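# Put the blue foam block, or else the box, on the counter

## Task

Check the room floor for a blue foam block. If one is there, place it on the counter; if none is there, place the cardboard box on the counter. Nothing else may end up on the counter. The chosen object must rest on the counter by itself at the end, not held there by the robot. The robot must finish upright, neither fallen nor tilted.

## Robot and tools

ROBOT. TidyBot++: one mobile base (0.54 m long, 0.50 m wide, 0.38 m tall) on four driven casters, carrying a single seven-joint arm with a two-finger gripper. The shoulder sits 0.12 m ahead of the base centre and 0.68 m off the floor. Segment lengths: upper arm 0.42 m, forearm 0.31 m, hand 0.31 m (wrist to the hand point). Two cameras: base_camera, fixed on the chassis (pinhole, 644x364), and wrist_camera, a fisheye (644x476) looking along the hand.

FRAMES. Base frame: origin on the floor below the base centre, x ahead, y to the left, z up. hand_pose is reported in this frame and marks the spot between the finger pads; its z axis runs out along the fingers and the pads close along its y axis. The odometry frame is the base frame as it was when the scene began. base_odometry comes from wheel rotation, so slipping looks like travel, and it drifts a few cm and degrees over many moves. Heading grows to the left, range -3.142 to 3.142. base_tilt is in degrees, positive when leaning forward or right, with a fixed bias near 1 degree.

execute_actions(actions, cameras). actions is a list holding one action or nothing (empty list = just report state and images). An action may contain base, joints, or both, plus optional speeds; its motions start together.
- base: a relative move from where the base last reported itself, with exactly one key: translate_m (metres, forward positive, -2 to 2), strafe_m (metres, left positive, -2 to 2) or rotate_rad (radians, counter-clockwise from above positive, -6.3 to 6.3). These are offsets, not poses.
- joints: absolute joint-space targets in radians, by name. joint_1_rad (unbounded; spins the arm about vertical, positive = clockwise from above, opposite to rotate_rad), joint_2_rad shoulder (-2.249 to 2.249), joint_3_rad (unbounded), joint_4_rad elbow (-2.579 to 2.579), joint_5_rad (unbounded), joint_6_rad wrist (-2.099 to 2.099), joint_7_rad (unbounded). Unbounded joints take the shorter way, so turn them in steps below half a revolution. gripper_pos is a unitless 0 (open, about 85 mm between pads) to 1 (shut); gap is roughly 85 x (1 - gripper_pos) mm. Tolerances for done: 0.039 rad for joints 1 to 4, 0.056 for 5 to 7, 0.03 for gripper.
- speeds: lowers top speed for this action only: translate_m and strafe_m 0.05 to 0.5 m/s, rotate_rad 0.1 to 1.57 rad/s (maxima are defaults). A base move needing more than 8.667 s is rejected; no action runs past 15 s.
- cameras: list from base_camera, wrist_camera, all. Omitted, null or ["all"] gives both; [] gives none.
A bad key or out-of-range number rejects the whole call and nothing moves. Anything left out of an action may keep pushing toward its earlier target.

ARM GEOMETRY. With joint_1_rad 0, joint_3_rad 3.14, joint_5_rad 0 (near the start) the arm stays in the vertical plane along x. Angles from vertical, forward positive: upper arm = joint_2_rad, forearm = joint_2_rad - joint_4_rad, hand = that minus joint_6_rad. Hand reach ahead of the shoulder is the sum of length x sin(angle); height above it, the sum of length x cos(angle). Raising joint_3_rad above 3.14 swings a bent forearm to the right; raising joint_5_rad swings a bent hand to the right. With the hand down, joint_7_rad positive turns it counter-clockwise from above, and at 1.57 the fingers part left and right. The arm starts folded, hand down, poking 0.08 m beyond the base front, elbow up to 1.15 m high. A downward hand reaches at most about 0.94 m height, only near the base. Closed fingertips reach about 20 mm beyond the hand point.

OTHER TOOLS. wait(seconds 0 to 10): no new command, returns state and images. zoom_image(camera, region [x0, y0, x1, y1] in pixels from the top-left, at most 504x504) enlarges part of that camera's latest full image. read_manual(section "licences") only prints licence texts. finished_scene(scene) closes the current scene for good and reports success; call it only once the object sits on the counter unaided.

RESULT LINES. base_status and joint_status: done; off_target (stopped away from target, may still push); contact_stop or time_out (target dropped, holds in place); not_followed (a self-collision check withheld arm targets, shown with "joint command not followed" and a cause: line; the gripper still acts and the withheld targets may be retried); limit_stop_at_motor_heat (resend). Gripper done at 1 means empty hand; off_target means something is held. on_its_own lists uncommanded motion. motor_effort is percent of maximum, peak in brackets, biased and noisy. Motor temperatures gives one value per arm joint; MOTOR HOT appears at 60 C, OVER-TEMPERATURE FAULT at 75 C, after which the arm sags. ARM HIT means the arm struck itself or the base. A torque fault (joints 1 to 4 at 104.5 N m, warning 56.7; joints 5 to 7 at 51.3, warning 29.4) freezes arm and gripper for 10 s and skips the rest of the call while the base keeps going. Any stop cancels the remaining calls of that reply.

CAUTIONS. Friction leaves joints slightly short; correct by sending last command plus (wanted minus read). While carrying something, never command the angle currently read, since the arm sinks under load. hand_pose may be 1 to 2 cm off; trust images. Fingers aimed near the floor may strike it. A blocked base keeps shoving and may still report done. Driving while the arm is snagged above about 0.8 m, or sideways force on a raised hand, can tip the robot; withdrawing the arm or backing off rights it. Avoid drops, slams and hard pushes. Loose objects may occasionally get nudged. The robot holds its last command while you deliberate, and holding a load heats the motors.

Each tool is called after "Emit:" as name(argument=value, ...) on one line, values as JSON.

## Session

Emit:
execute_actions(actions=[])

Scene clock: 0.00 s.
Motor temperatures (°C, as the motors report them): [33 31 25 28 33 38 37]
base_odometry: x=+0.000 y=+0.000 heading=+0.000 (m, m, rad; odometry frame)
base_tilt: forward=-0.5 right=+0.7 (deg)
base_status: not commanded
joint_positions: joint_1_rad=-0.034 joint_2_rad=-0.371 joint_3_rad=+3.127 joint_4_rad=-2.509 joint_5_rad=-0.036 joint_6_rad=-0.846 joint_7_rad=+1.587 gripper_pos=+0.000
joint_status: not commanded
motor_effort: joint_1_rad=+0 joint_2_rad=-1 joint_3_rad=+0 joint_4_rad=+12 joint_5_rad=-1 joint_6_rad=+0 joint_7_rad=+1 (%)
hand_pose: x=+0.2797 y=+0.0169 z=+0.5976 quat_wxyz=(-0.013, +0.997, +0.021, +0.078) (m; base frame)
pictures: base_camera, wrist_camera
Images, in order (width x height): base_camera 644x364, wrist_camera 644x476.

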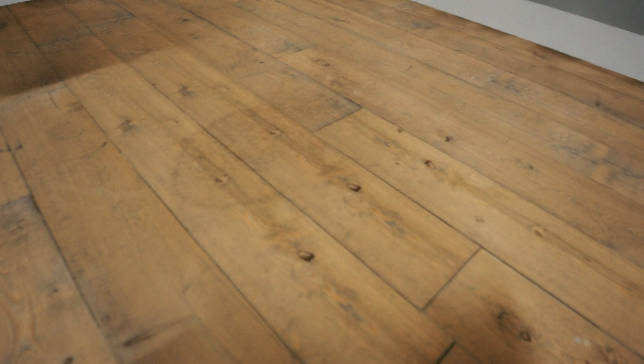

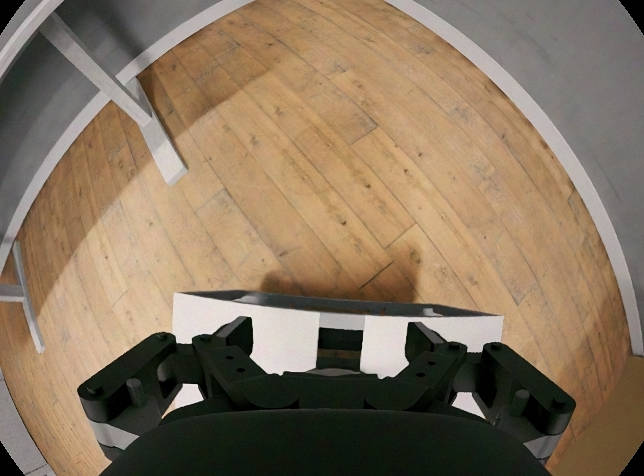

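Emit:
execute_actions(actions=[{"base":{"rotate_rad":-3.0},"joints":{"joint_2_rad":-0.6,"joint_4_rad":-1.6,"joint_6_rad":-1.2}}])

Scene clock: 11.83 s.
Motor temperatures (°C, as the motors report them): [33 31 25 28 33 38 37]
base_odometry: x=+0.000 y=+0.000 heading=-2.999 (m, m, rad; odometry frame)
base_tilt: forward=-0.5 right=+0.6 (deg)
base_status: done
joint_positions: joint_1_rad=-0.034 joint_2_rad=-0.582 joint_3_rad=+3.127 joint_4_rad=-1.610 joint_5_rad=-0.036 joint_6_rad=-1.177 joint_7_rad=+1.587 gripper_pos=+0.000
joint_status: all done
motor_effort: joint_1_rad=+1(1) joint_2_rad=+2(5) joint_3_rad=+1(1) joint_4_rad=+18(19) joint_5_rad=-1(1) joint_6_rad=+7(7) joint_7_rad=+0(0) (%)
hand_pose: x=+0.4065 y=+0.0277 z=+1.0113 quat_wxyz=(-0.021, +0.892, +0.031, +0.451) (m; base frame)
pictures: base_camera, wrist_camera
Images, in order (width x height): base_camera 644x364, wrist_camera 644x476.

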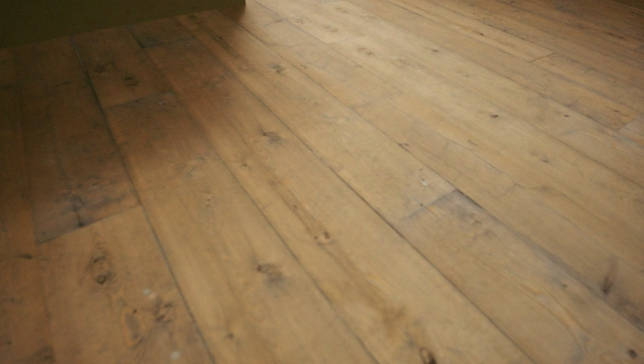

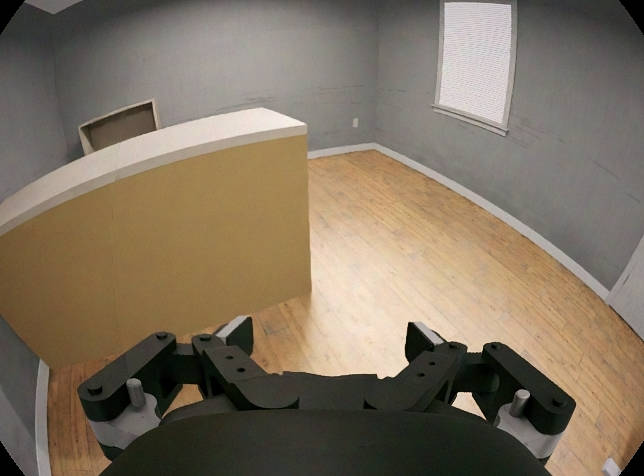

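Emit:
execute_actions(actions=[{"base":{"rotate_rad":-0.28},"joints":{"joint_1_rad":1.5}}])

Scene clock: 26.97 s.
Motor temperatures (°C, as the motors report them): [33 31 25 28 33 38 37]
base_odometry: x=+0.000 y=+0.000 heading=+3.004 (m, m, rad; odometry frame)
base_tilt: forward=-0.5 right=+0.7 (deg)
base_status: done
joint_positions: joint_1_rad=+1.483 joint_2_rad=-0.582 joint_3_rad=+3.127 joint_4_rad=-1.610 joint_5_rad=-0.036 joint_6_rad=-1.177 joint_7_rad=+1.587 gripper_pos=+0.000
joint_status: all done
motor_effort: joint_1_rad=+1(1) joint_2_rad=+1(1) joint_3_rad=+1(2) joint_4_rad=+18(18) joint_5_rad=-1(2) joint_6_rad=+7(7) joint_7_rad=+1(0) (%)
hand_pose: x=+0.1622 y=-0.2855 z=+1.0113 quat_wxyz=(+0.295, +0.669, -0.591, +0.342) (m; base frame)
pictures: base_camera, wrist_camera
Images, in order (width x height): base_camera 644x364, wrist_camera 644x476.

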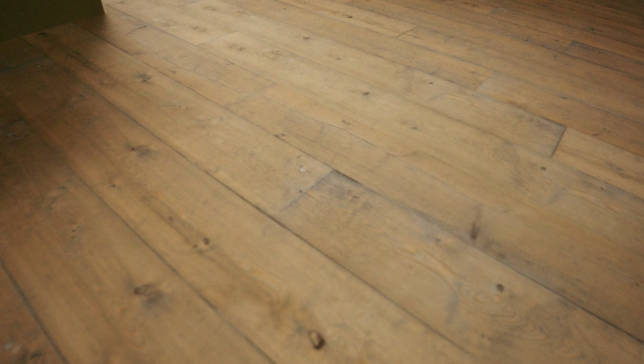

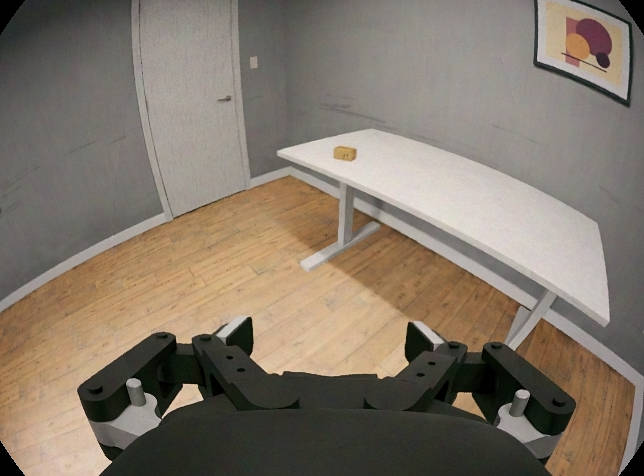

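Box is on the table. Now check behind the counter.

Emit:
execute_actions(actions=[{"base":{"translate_m":1.5},"joints":{"joint_1_rad":-1.2}}])

Scene clock: 34.13 s.
Motor temperatures (°C, as the motors report them): [33 31 25 28 33 38 37]
base_odometry: x=-1.486 y=+0.207 heading=+3.004 (m, m, rad; odometry frame)
base_tilt: forward=-0.5 right=+0.6 (deg)
base_status: done
joint_positions: joint_1_rad=-1.184 joint_2_rad=-0.586 joint_3_rad=+3.127 joint_4_rad=-1.610 joint_5_rad=-0.036 joint_6_rad=-1.178 joint_7_rad=+1.587 gripper_pos=+0.000
joint_status: all done
motor_effort: joint_1_rad=+0(0) joint_2_rad=+2(3) joint_3_rad=+1(1) joint_4_rad=+18(18) joint_5_rad=-1(2) joint_6_rad=+7(7) joint_7_rad=+1(1) (%)
hand_pose: x=+0.2107 y=+0.2722 z=+1.0123 quat_wxyz=(-0.264, +0.731, +0.510, +0.368) (m; base frame)
pictures: base_camera, wrist_camera
Images, in order (width x height): base_camera 644x364, wrist_camera 644x476.

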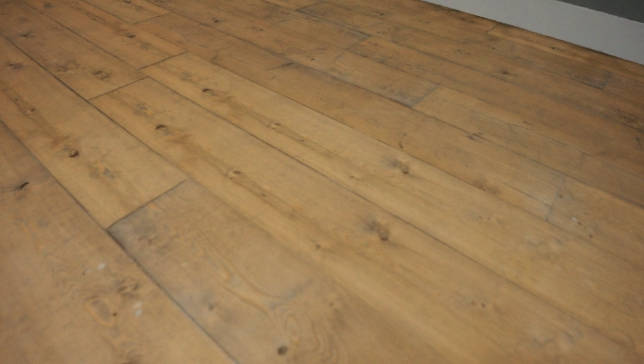

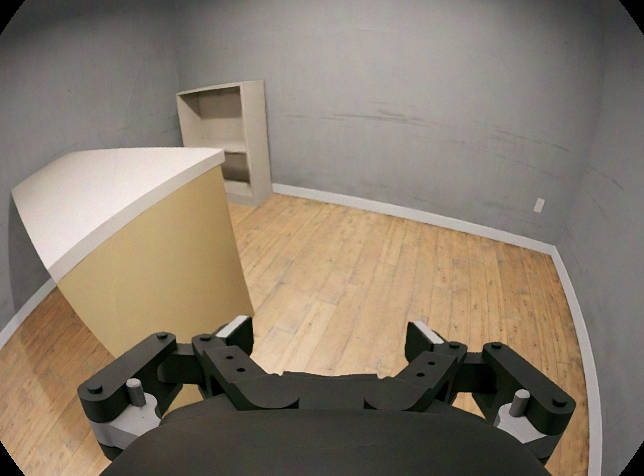

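Emit:
execute_actions(actions=[{"base":{"rotate_rad":0.87},"joints":{"joint_1_rad":-0.6}}])

Emit:
execute_actions(actions=[{"base":{"translate_m":1.1},"joints":{"joint_1_rad":-1.5}}])

Scene clock: 39.70 s.
Motor temperatures (°C, as the motors report them): [33 31 25 28 33 38 37]
base_odometry: x=-1.486 y=+0.207 heading=-2.410 (m, m, rad; odometry frame)
base_tilt: forward=-0.5 right=+0.6 (deg)
base_status: done
joint_positions: joint_1_rad=-0.619 joint_2_rad=-0.587 joint_3_rad=+3.127 joint_4_rad=-1.610 joint_5_rad=-0.036 joint_6_rad=-1.178 joint_7_rad=+1.587 gripper_pos=+0.000
joint_status: all done
motor_effort: joint_1_rad=+0(0) joint_2_rad=+2(3) joint_3_rad=+1(1) joint_4_rad=+18(18) joint_5_rad=+0(1) joint_6_rad=+7(7) joint_7_rad=+0(0) (%)
hand_pose: x=+0.3419 y=+0.1805 z=+1.0126 quat_wxyz=(-0.151, +0.844, +0.286, +0.428) (m; base frame)
pictures: base_camera, wrist_camera
Images, in order (width x height): base_camera 644x364, wrist_camera 644x476.

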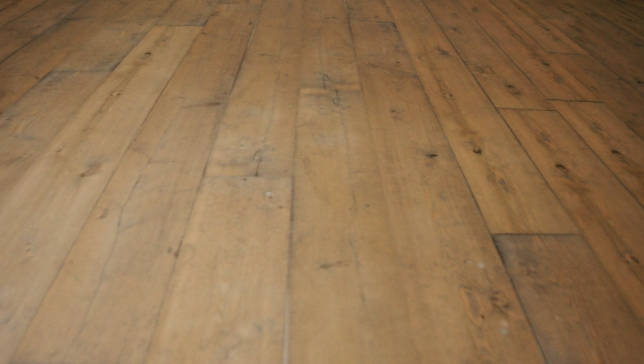

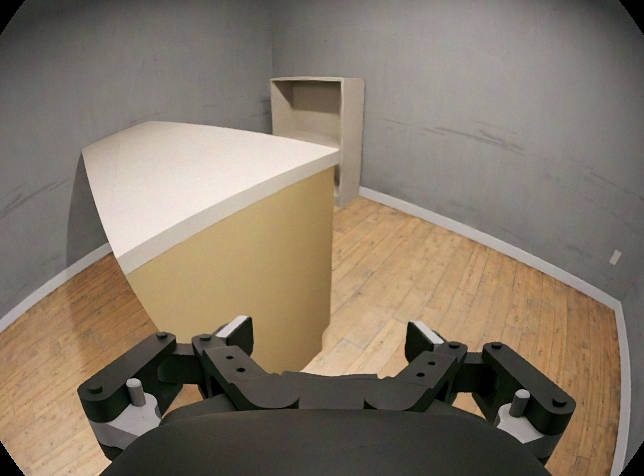

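Scene clock: 43.27 s.
Motor temperatures (°C, as the motors report them): [33 31 25 28 33 38 37]
base_odometry: x=-2.304 y=-0.529 heading=-2.409 (m, m, rad; odometry frame)
base_tilt: forward=-0.5 right=+0.7 (deg)
base_status: done
joint_positions: joint_1_rad=-1.483 joint_2_rad=-0.593 joint_3_rad=+3.127 joint_4_rad=-1.609 joint_5_rad=-0.036 joint_6_rad=-1.179 joint_7_rad=+1.587 gripper_pos=+0.000
joint_status: all done
motor_effort: joint_1_rad=+1(0) joint_2_rad=+2(5) joint_3_rad=+1(2) joint_4_rad=+17(18) joint_5_rad=-1(2) joint_6_rad=+7(7) joint_7_rad=+1(1) (%)
hand_pose: x=+0.1261 y=+0.2846 z=+1.0141 quat_wxyz=(-0.317, +0.646, +0.613, +0.327) (m; base frame)
pictures: base_camera, wrist_camera
Images, in order (width x height): base_camera 644x364, wrist_camera 644x476.

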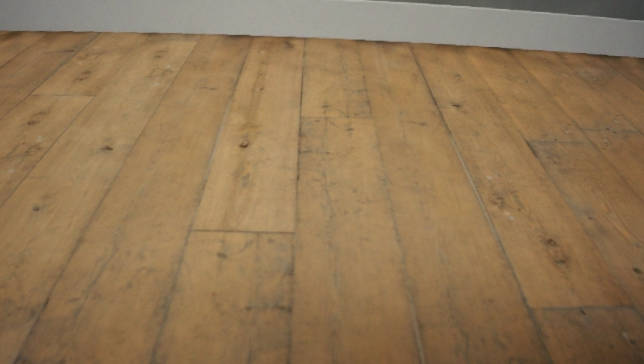

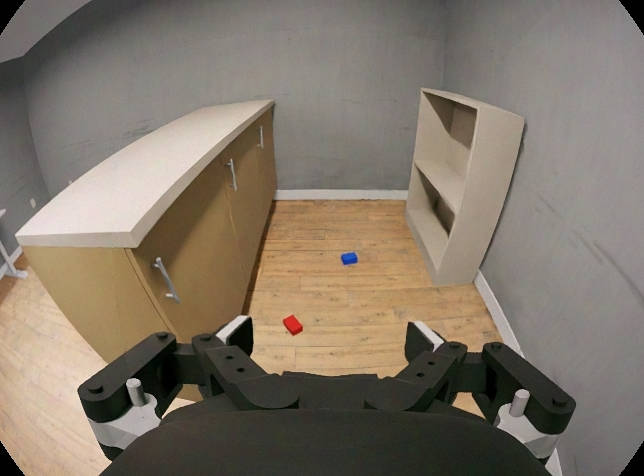

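Emit:
execute_actions(actions=[{"base":{"translate_m":0.42}}], cameras=[])

Emit:
execute_actions(actions=[{"base":{"rotate_rad":1.57},"joints":{"joint_1_rad":0,"joint_3_rad":3.14,"joint_5_rad":0}}])

Scene clock: 59.50 s.
Motor temperatures (°C, as the motors report them): [33 31 25 28 33 38 37]
base_odometry: x=-2.616 y=-0.810 heading=-2.409 (m, m, rad; odometry frame)
base_tilt: forward=-0.5 right=+0.7 (deg)
base_status: done
joint_positions: joint_1_rad=-1.483 joint_2_rad=-0.593 joint_3_rad=+3.128 joint_4_rad=-1.609 joint_5_rad=-0.036 joint_6_rad=-1.180 joint_7_rad=+1.587 gripper_pos=+0.000
joint_status: not commanded
motor_effort: joint_1_rad=+1(0) joint_2_rad=+2(3) joint_3_rad=+1(2) joint_4_rad=+18(18) joint_5_rad=+0(1) joint_6_rad=+7(7) joint_7_rad=+1(0) (%)
hand_pose: x=+0.1266 y=+0.2845 z=+1.0141 quat_wxyz=(-0.318, +0.646, +0.612, +0.327) (m; base frame)
pictures: none
No camera images: the call's "cameras" was empty. Leave "cameras" out to get every camera's image.

Scene clock: 62.23 s.
Motor temperatures (°C, as the motors report them): [33 31 25 28 33 38 37]
base_odometry: x=-2.616 y=-0.810 heading=-0.839 (m, m, rad; odometry frame)
base_tilt: forward=-0.5 right=+0.7 (deg)
base_status: done
joint_positions: joint_1_rad=-0.017 joint_2_rad=-0.593 joint_3_rad=+3.129 joint_4_rad=-1.609 joint_5_rad=-0.028 joint_6_rad=-1.180 joint_7_rad=+1.587 gripper_pos=+0.000
joint_status: all done
motor_effort: joint_1_rad=+0(0) joint_2_rad=+2(3) joint_3_rad=+0(1) joint_4_rad=+18(18) joint_5_rad=-1(1) joint_6_rad=+7(7) joint_7_rad=+1(0) (%)
hand_pose: x=+0.4029 y=+0.0195 z=+1.0141 quat_wxyz=(-0.014, +0.890, +0.022, +0.455) (m; base frame)
pictures: base_camera, wrist_camera
Images, in order (width x height): base_camera 644x364, wrist_camera 644x476.

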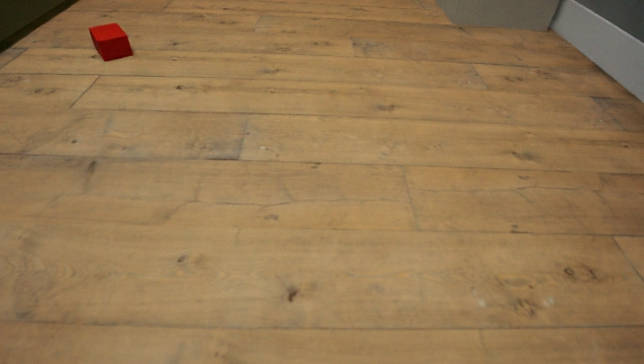

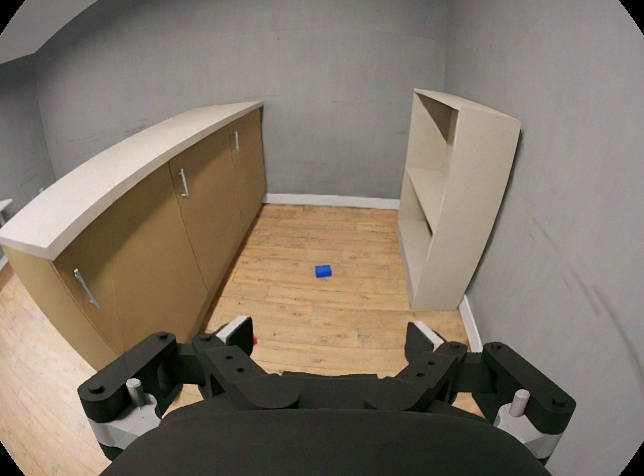

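Emit:
execute_actions(actions=[{"base":{"strafe_m":0.05}}], cameras=[])

Emit:
execute_actions(actions=[{"base":{"translate_m":0.78},"joints":{"joint_2_rad":1.40,"joint_4_rad":-1.233,"joint_6_rad":-0.5}}])

Scene clock: 78.57 s.
Motor temperatures (°C, as the motors report them): [33 31 25 28 33 38 37]
base_odometry: x=-2.579 y=-0.777 heading=-0.838 (m, m, rad; odometry frame)
base_tilt: forward=-0.5 right=+0.7 (deg)
base_status: done
joint_positions: joint_1_rad=-0.017 joint_2_rad=-0.593 joint_3_rad=+3.133 joint_4_rad=-1.609 joint_5_rad=-0.026 joint_6_rad=-1.180 joint_7_rad=+1.587 gripper_pos=+0.000
joint_status: not commanded
motor_effort: joint_1_rad=+0(1) joint_2_rad=+2(3) joint_3_rad=+0(2) joint_4_rad=+18(18) joint_5_rad=-1(2) joint_6_rad=+7(7) joint_7_rad=+1(1) (%)
hand_pose: x=+0.4030 y=+0.0173 z=+1.0141 quat_wxyz=(-0.013, +0.890, +0.020, +0.455) (m; base frame)
pictures: none
No camera images: the call's "cameras" was empty. Leave "cameras" out to get every camera's image.

Scene clock: 81.93 s.
Motor temperatures (°C, as the motors report them): [33 31 25 28 33 38 37]
base_odometry: x=-2.057 y=-1.357 heading=-0.838 (m, m, rad; odometry frame)
base_tilt: forward=-0.5 right=+0.6 (deg)
base_status: done
joint_positions: joint_1_rad=-0.016 joint_2_rad=+1.396 joint_3_rad=+3.133 joint_4_rad=-1.244 joint_5_rad=-0.026 joint_6_rad=-0.522 joint_7_rad=+1.587 gripper_pos=+0.000
joint_status: all done
motor_effort: joint_1_rad=+1(2) joint_2_rad=-42(46) joint_3_rad=-1(1) joint_4_rad=+7(18) joint_5_rad=-1(0) joint_6_rad=+0(8) joint_7_rad=+1(0) (%)
hand_pose: x=+0.6775 y=+0.0198 z=+0.1681 quat_wxyz=(-0.011, +1.000, +0.006, -0.011) (m; base frame)
pictures: base_camera, wrist_camera
Images, in order (width x height): base_camera 644x364, wrist_camera 644x476.

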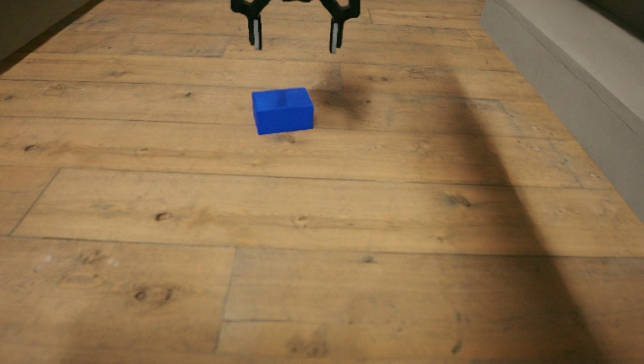

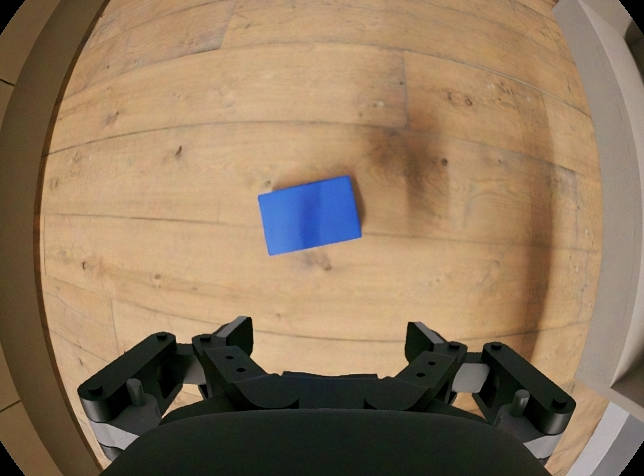

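Emit:
execute_actions(actions=[{"base":{"translate_m":0.08},"joints":{"joint_1_rad":-0.08,"joint_7_rad":0.15,"joint_2_rad":1.47,"joint_4_rad":-1.2,"joint_6_rad":-0.45}}])

Scene clock: 103.40 s.
Motor temperatures (°C, as the motors report them): [33 32 25 28 33 38 37]
base_odometry: x=-2.003 y=-1.416 heading=-0.838 (m, m, rad; odometry frame)
base_tilt: forward=-0.5 right=+0.7 (deg)
base_status: done
joint_positions: joint_1_rad=-0.065 joint_2_rad=+1.459 joint_3_rad=+3.133 joint_4_rad=-1.213 joint_5_rad=-0.026 joint_6_rad=-0.473 joint_7_rad=+0.166 gripper_pos=+0.000
joint_status: all done
motor_effort: joint_1_rad=+1(1) joint_2_rad=-42(45) joint_3_rad=-1(1) joint_4_rad=+7(10) joint_5_rad=-1(0) joint_6_rad=+0(1) joint_7_rad=+1(0) (%)
hand_pose: x=+0.6765 y=+0.0465 z=+0.1372 quat_wxyz=(-0.006, +0.777, -0.629, -0.008) (m; base frame)
pictures: base_camera, wrist_camera
Images, in order (width x height): base_camera 644x364, wrist_camera 644x476.

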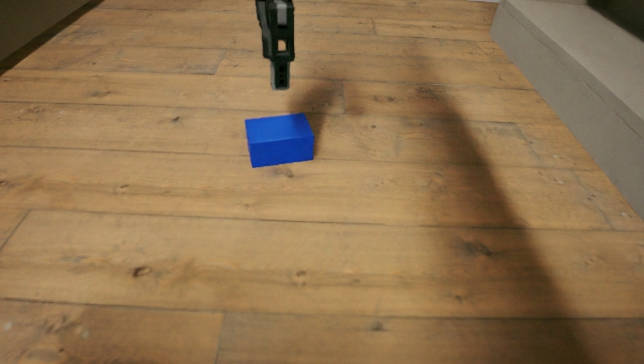

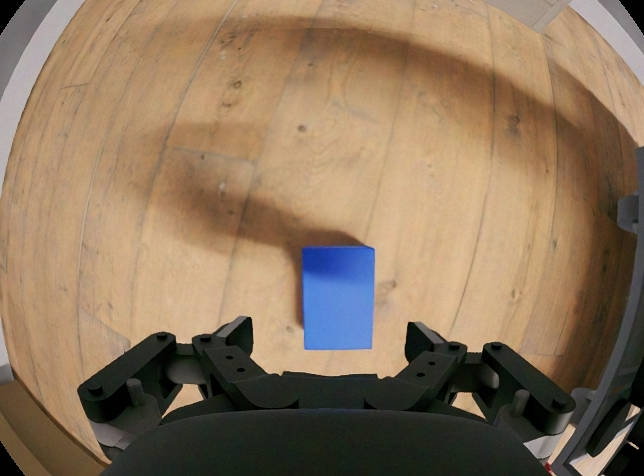

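Emit:
execute_actions(actions=[{"joints":{"joint_2_rad":1.685,"joint_4_rad":-1.015,"joint_6_rad":-0.415}}])

Scene clock: 110.97 s.
Motor temperatures (°C, as the motors report them): [33 32 25 28 33 38 37]
base_odometry: x=-2.003 y=-1.416 heading=-0.838 (m, m, rad; odometry frame)
base_tilt: forward=-0.5 right=+0.6 (deg)
base_status: not commanded
joint_positions: joint_1_rad=-0.065 joint_2_rad=+1.689 joint_3_rad=+3.133 joint_4_rad=-1.026 joint_5_rad=-0.026 joint_6_rad=-0.437 joint_7_rad=+0.166 gripper_pos=+0.000
joint_status: all done
motor_effort: joint_1_rad=+0(0) joint_2_rad=-42(45) joint_3_rad=+0(1) joint_4_rad=+6(8) joint_5_rad=-1(0) joint_6_rad=+0(1) joint_7_rad=+1(0) (%)
hand_pose: x=+0.6622 y=+0.0451 z=+0.0350 quat_wxyz=(-0.004, +0.776, -0.630, -0.010) (m; base frame)
pictures: base_camera, wrist_camera
Images, in order (width x height): base_camera 644x364, wrist_camera 644x476.

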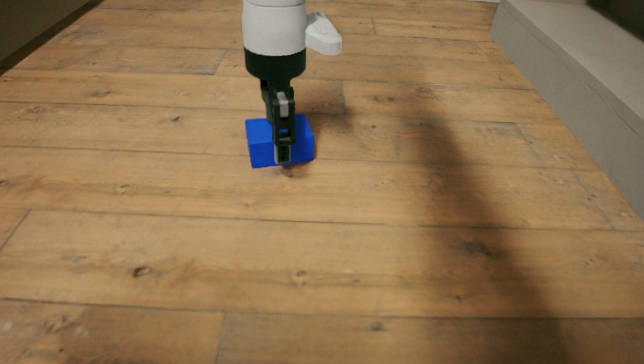

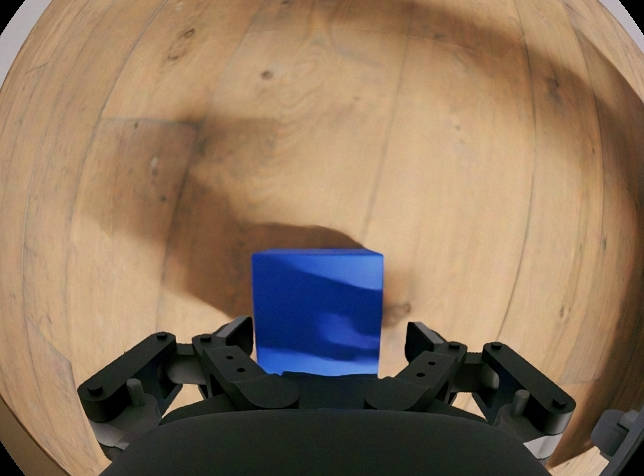

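Emit:
execute_actions(actions=[{"joints":{"gripper_pos":1.0}}])

Scene clock: 115.87 s.
Motor temperatures (°C, as the motors report them): [33 33 25 28 33 38 37]
base_odometry: x=-2.003 y=-1.416 heading=-0.838 (m, m, rad; odometry frame)
base_tilt: forward=-0.5 right=+0.7 (deg)
base_status: not commanded
joint_positions: joint_1_rad=-0.065 joint_2_rad=+1.685 joint_3_rad=+3.133 joint_4_rad=-1.022 joint_5_rad=-0.026 joint_6_rad=-0.437 joint_7_rad=+0.166 gripper_pos=+0.396
joint_status: gripper_pos off_target (ended at +0.396, target +1.000)
motor_effort: joint_1_rad=+1(0) joint_2_rad=-42(44) joint_3_rad=-1(1) joint_4_rad=+7(11) joint_5_rad=-1(1) joint_6_rad=+0(6) joint_7_rad=+1(1) (%)
hand_pose: x=+0.6665 y=+0.0454 z=+0.0373 quat_wxyz=(-0.006, +0.776, -0.630, -0.008) (m; base frame)
pictures: base_camera, wrist_camera
Images, in order (width x height): base_camera 644x364, wrist_camera 644x476.

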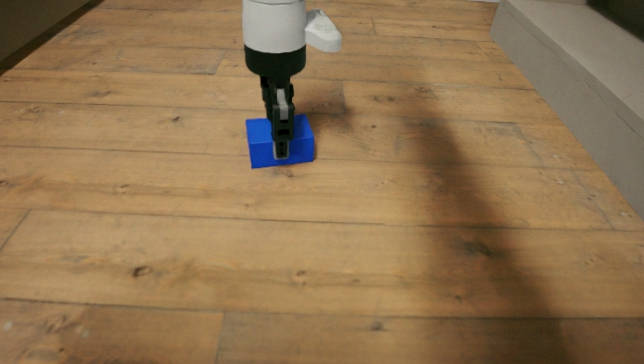

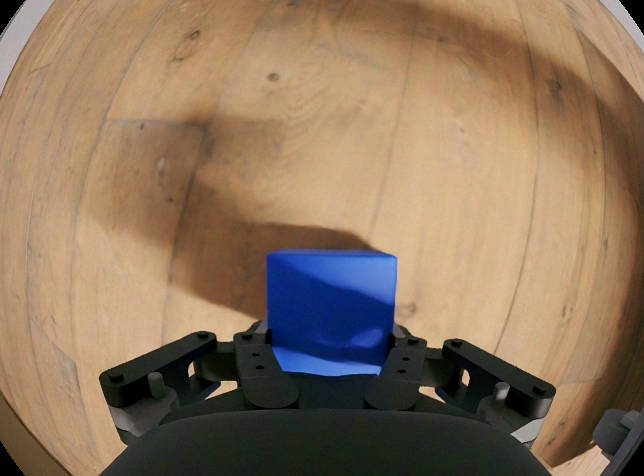

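Emit:
execute_actions(actions=[{"joints":{"joint_2_rad":0.1,"joint_4_rad":-1.1,"joint_6_rad":-0.6,"joint_7_rad":1.57}}], cameras=[])

Emit:
execute_actions(actions=[{"joints":{"joint_1_rad":-1.57}}])

Scene clock: 140.03 s.
Motor temperatures (°C, as the motors report them): [33 33 25 28 33 38 37]
base_odometry: x=-2.003 y=-1.416 heading=-0.838 (m, m, rad; odometry frame)
base_tilt: forward=-0.5 right=+0.7 (deg)
base_status: not commanded
joint_positions: joint_1_rad=-0.065 joint_2_rad=+0.104 joint_3_rad=+3.133 joint_4_rad=-1.090 joint_5_rad=-0.026 joint_6_rad=-0.580 joint_7_rad=+1.533 gripper_pos=+0.396
joint_status: all done
motor_effort: joint_1_rad=+0(0) joint_2_rad=-24(50) joint_3_rad=+0(1) joint_4_rad=+20(21) joint_5_rad=-1(0) joint_6_rad=+9(9) joint_7_rad=+0(1) (%)
hand_pose: x=+0.7578 y=+0.0524 z=+1.1528 quat_wxyz=(-0.048, +0.775, +0.010, +0.630) (m; base frame)
pictures: none
No camera images: the call's "cameras" was empty. Leave "cameras" out to get every camera's image.

Scene clock: 142.77 s.
Motor temperatures (°C, as the motors report them): [33 33 25 28 33 38 37]
base_odometry: x=-2.003 y=-1.416 heading=-0.838 (m, m, rad; odometry frame)
base_tilt: forward=-0.5 right=+0.6 (deg)
base_status: not commanded
joint_positions: joint_1_rad=-1.557 joint_2_rad=+0.104 joint_3_rad=+3.135 joint_4_rad=-1.090 joint_5_rad=-0.026 joint_6_rad=-0.580 joint_7_rad=+1.533 gripper_pos=+0.396
joint_status: all done
motor_effort: joint_1_rad=+0(2) joint_2_rad=-24(26) joint_3_rad=+0(1) joint_4_rad=+20(21) joint_5_rad=+0(1) joint_6_rad=+9(9) joint_7_rad=+1(1) (%)
hand_pose: x=+0.1179 y=+0.6409 z=+1.1528 quat_wxyz=(-0.462, +0.563, +0.533, +0.431) (m; base frame)
pictures: base_camera, wrist_camera
Images, in order (width x height): base_camera 644x364, wrist_camera 644x476.

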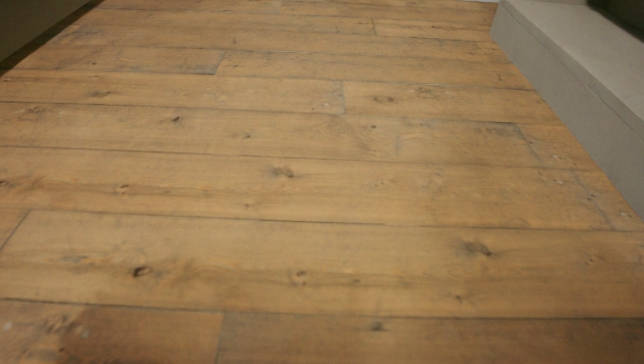

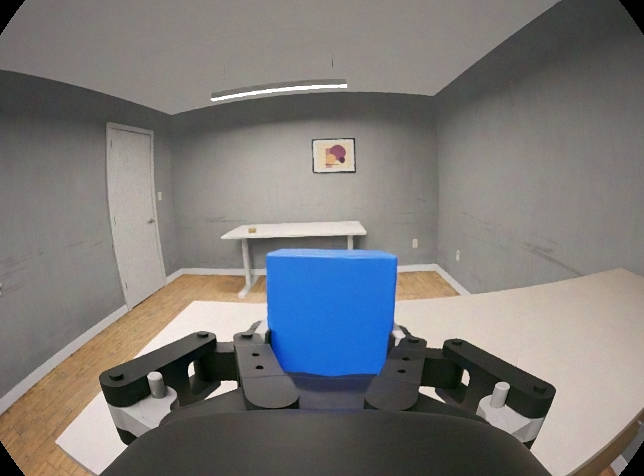

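Emit:
execute_actions(actions=[{"joints":{"joint_2_rad":0.572,"joint_4_rad":-0.955,"joint_6_rad":-0.16,"joint_7_rad":1.6}}], cameras=["wrist_camera"])

Scene clock: 151.50 s.
Motor temperatures (°C, as the motors report them): [33 33 25 28 33 38 37]
base_odometry: x=-2.003 y=-1.416 heading=-0.838 (m, m, rad; odometry frame)
base_tilt: forward=-0.5 right=+0.6 (deg)
base_status: not commanded
joint_positions: joint_1_rad=-1.557 joint_2_rad=+0.581 joint_3_rad=+3.135 joint_4_rad=-0.967 joint_5_rad=-0.026 joint_6_rad=-0.184 joint_7_rad=+1.561 gripper_pos=+0.396
joint_status: all done
motor_effort: joint_1_rad=+0(0) joint_2_rad=-42(46) joint_3_rad=-1(1) joint_4_rad=+21(22) joint_5_rad=+0(1) joint_6_rad=+9(9) joint_7_rad=+1(0) (%)
hand_pose: x=+0.1240 y=+0.8525 z=+0.9903 quat_wxyz=(-0.466, +0.550, +0.527, +0.449) (m; base frame)
pictures: wrist_camera
Images, in order (width x height): wrist_camera 644x476.

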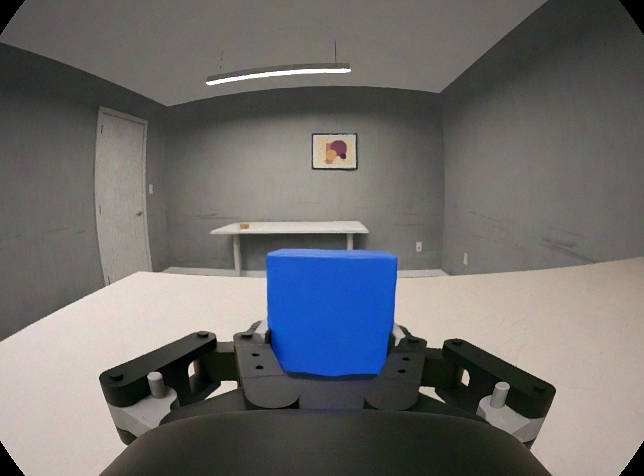

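Emit:
execute_actions(actions=[{"joints":{"joint_2_rad":0.60}}], cameras=["wrist_camera"])

Scene clock: 157.13 s.
Motor temperatures (°C, as the motors report them): [33 33 25 28 33 38 37]
base_odometry: x=-2.003 y=-1.416 heading=-0.838 (m, m, rad; odometry frame)
base_tilt: forward=-0.5 right=+0.6 (deg)
base_status: not commanded
joint_positions: joint_1_rad=-1.557 joint_2_rad=+0.593 joint_3_rad=+3.135 joint_4_rad=-0.967 joint_5_rad=-0.026 joint_6_rad=-0.183 joint_7_rad=+1.561 gripper_pos=+0.396
joint_status: all done
motor_effort: joint_1_rad=+0(0) joint_2_rad=-42(43) joint_3_rad=+0(0) joint_4_rad=+21(22) joint_5_rad=-1(0) joint_6_rad=+9(9) joint_7_rad=+1(0) (%)
hand_pose: x=+0.1241 y=+0.8562 z=+0.9808 quat_wxyz=(-0.463, +0.552, +0.530, +0.447) (m; base frame)
pictures: wrist_camera
Images, in order (width x height): wrist_camera 644x476.

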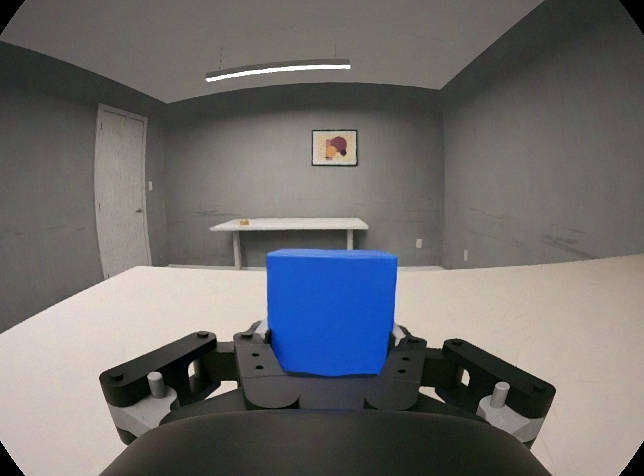

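Emit:
execute_actions(actions=[{"joints":{"joint_2_rad":0.645,"joint_6_rad":-0.12}}], cameras=["wrist_camera"])

Scene clock: 160.20 s.
Motor temperatures (°C, as the motors report them): [33 34 25 28 33 38 37]
base_odometry: x=-2.003 y=-1.416 heading=-0.838 (m, m, rad; odometry frame)
base_tilt: forward=-0.5 right=+0.6 (deg)
base_status: not commanded
joint_positions: joint_1_rad=-1.557 joint_2_rad=+0.631 joint_3_rad=+3.135 joint_4_rad=-0.963 joint_5_rad=-0.026 joint_6_rad=-0.134 joint_7_rad=+1.562 gripper_pos=+0.396
joint_status: all done
motor_effort: joint_1_rad=+0(0) joint_2_rad=-42(44) joint_3_rad=+0(1) joint_4_rad=+20(22) joint_5_rad=-1(0) joint_6_rad=+8(9) joint_7_rad=+1(1) (%)
hand_pose: x=+0.1247 y=+0.8700 z=+0.9652 quat_wxyz=(-0.467, +0.549, +0.526, +0.451) (m; base frame)
pictures: wrist_camera
Images, in order (width x height): wrist_camera 644x476.

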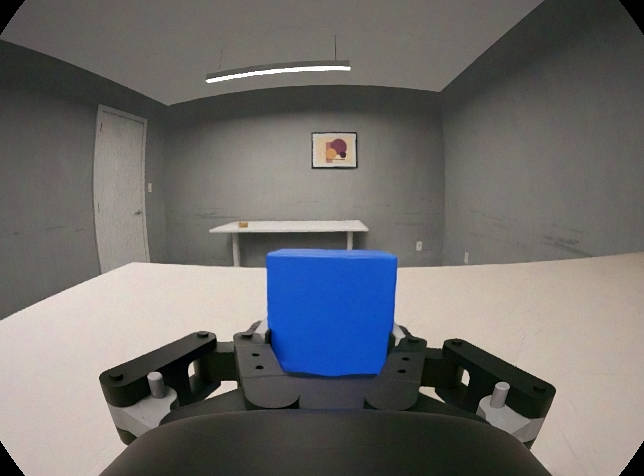

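Emit:
execute_actions(actions=[{"joints":{"gripper_pos":0.0}}], cameras=["wrist_camera"])

Emit:
execute_actions(actions=[{"joints":{"joint_2_rad":0.25,"joint_4_rad":-1.3,"joint_6_rad":-0.3}}], cameras=["wrist_camera"])

Scene clock: 167.27 s.
Motor temperatures (°C, as the motors report them): [33 34 25 28 33 38 37]
base_odometry: x=-2.003 y=-1.416 heading=-0.838 (m, m, rad; odometry frame)
base_tilt: forward=-0.5 right=+0.6 (deg)
base_status: not commanded
joint_positions: joint_1_rad=-1.557 joint_2_rad=+0.632 joint_3_rad=+3.135 joint_4_rad=-0.962 joint_5_rad=-0.026 joint_6_rad=-0.134 joint_7_rad=+1.562 gripper_pos=+0.000
joint_status: all done
motor_effort: joint_1_rad=+1(1) joint_2_rad=-42(43) joint_3_rad=+0(0) joint_4_rad=+21(21) joint_5_rad=-1(1) joint_6_rad=+9(9) joint_7_rad=+0(0) (%)
hand_pose: x=+0.1247 y=+0.8703 z=+0.9652 quat_wxyz=(-0.467, +0.549, +0.526, +0.451) (m; base frame)
pictures: wrist_camera
Images, in order (width x height): wrist_camera 644x476.

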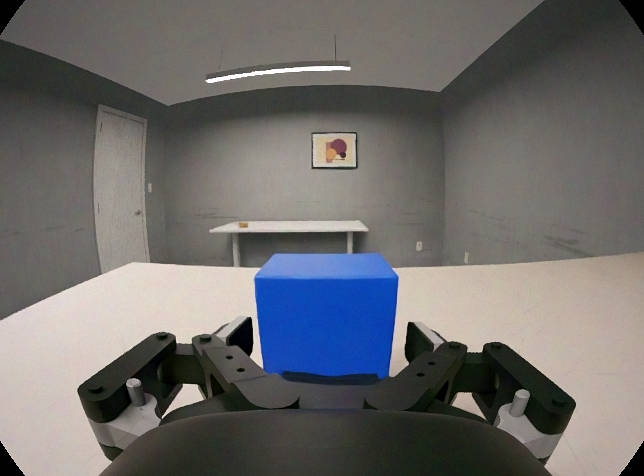

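Scene clock: 169.07 s.
Motor temperatures (°C, as the motors report them): [33 34 25 28 33 38 37]
base_odometry: x=-2.003 y=-1.416 heading=-0.838 (m, m, rad; odometry frame)
base_tilt: forward=-0.5 right=+0.6 (deg)
base_status: not commanded
joint_positions: joint_1_rad=-1.557 joint_2_rad=+0.246 joint_3_rad=+3.135 joint_4_rad=-1.288 joint_5_rad=-0.026 joint_6_rad=-0.278 joint_7_rad=+1.562 gripper_pos=+0.000
joint_status: all done
motor_effort: joint_1_rad=+0(0) joint_2_rad=-29(44) joint_3_rad=+0(0) joint_4_rad=+21(21) joint_5_rad=-1(1) joint_6_rad=+8(8) joint_7_rad=+0(1) (%)
hand_pose: x=+0.1210 y=+0.7190 z=+1.0272 quat_wxyz=(-0.444, +0.566, +0.546, +0.428) (m; base frame)
pictures: wrist_camera
Images, in order (width x height): wrist_camera 644x476.

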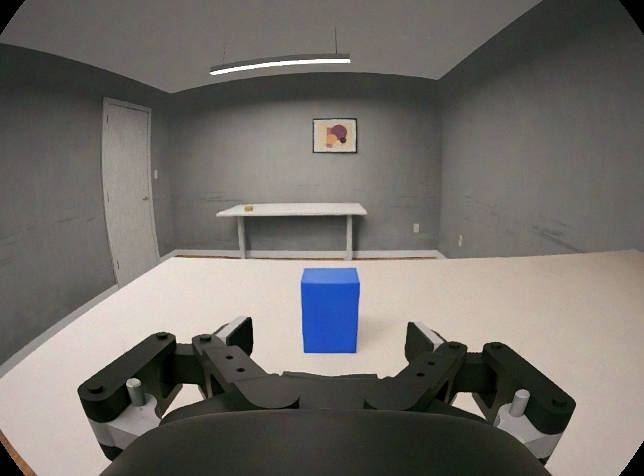

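Emit:
finished_scene(scene=1)

The scene is finished: the task was done.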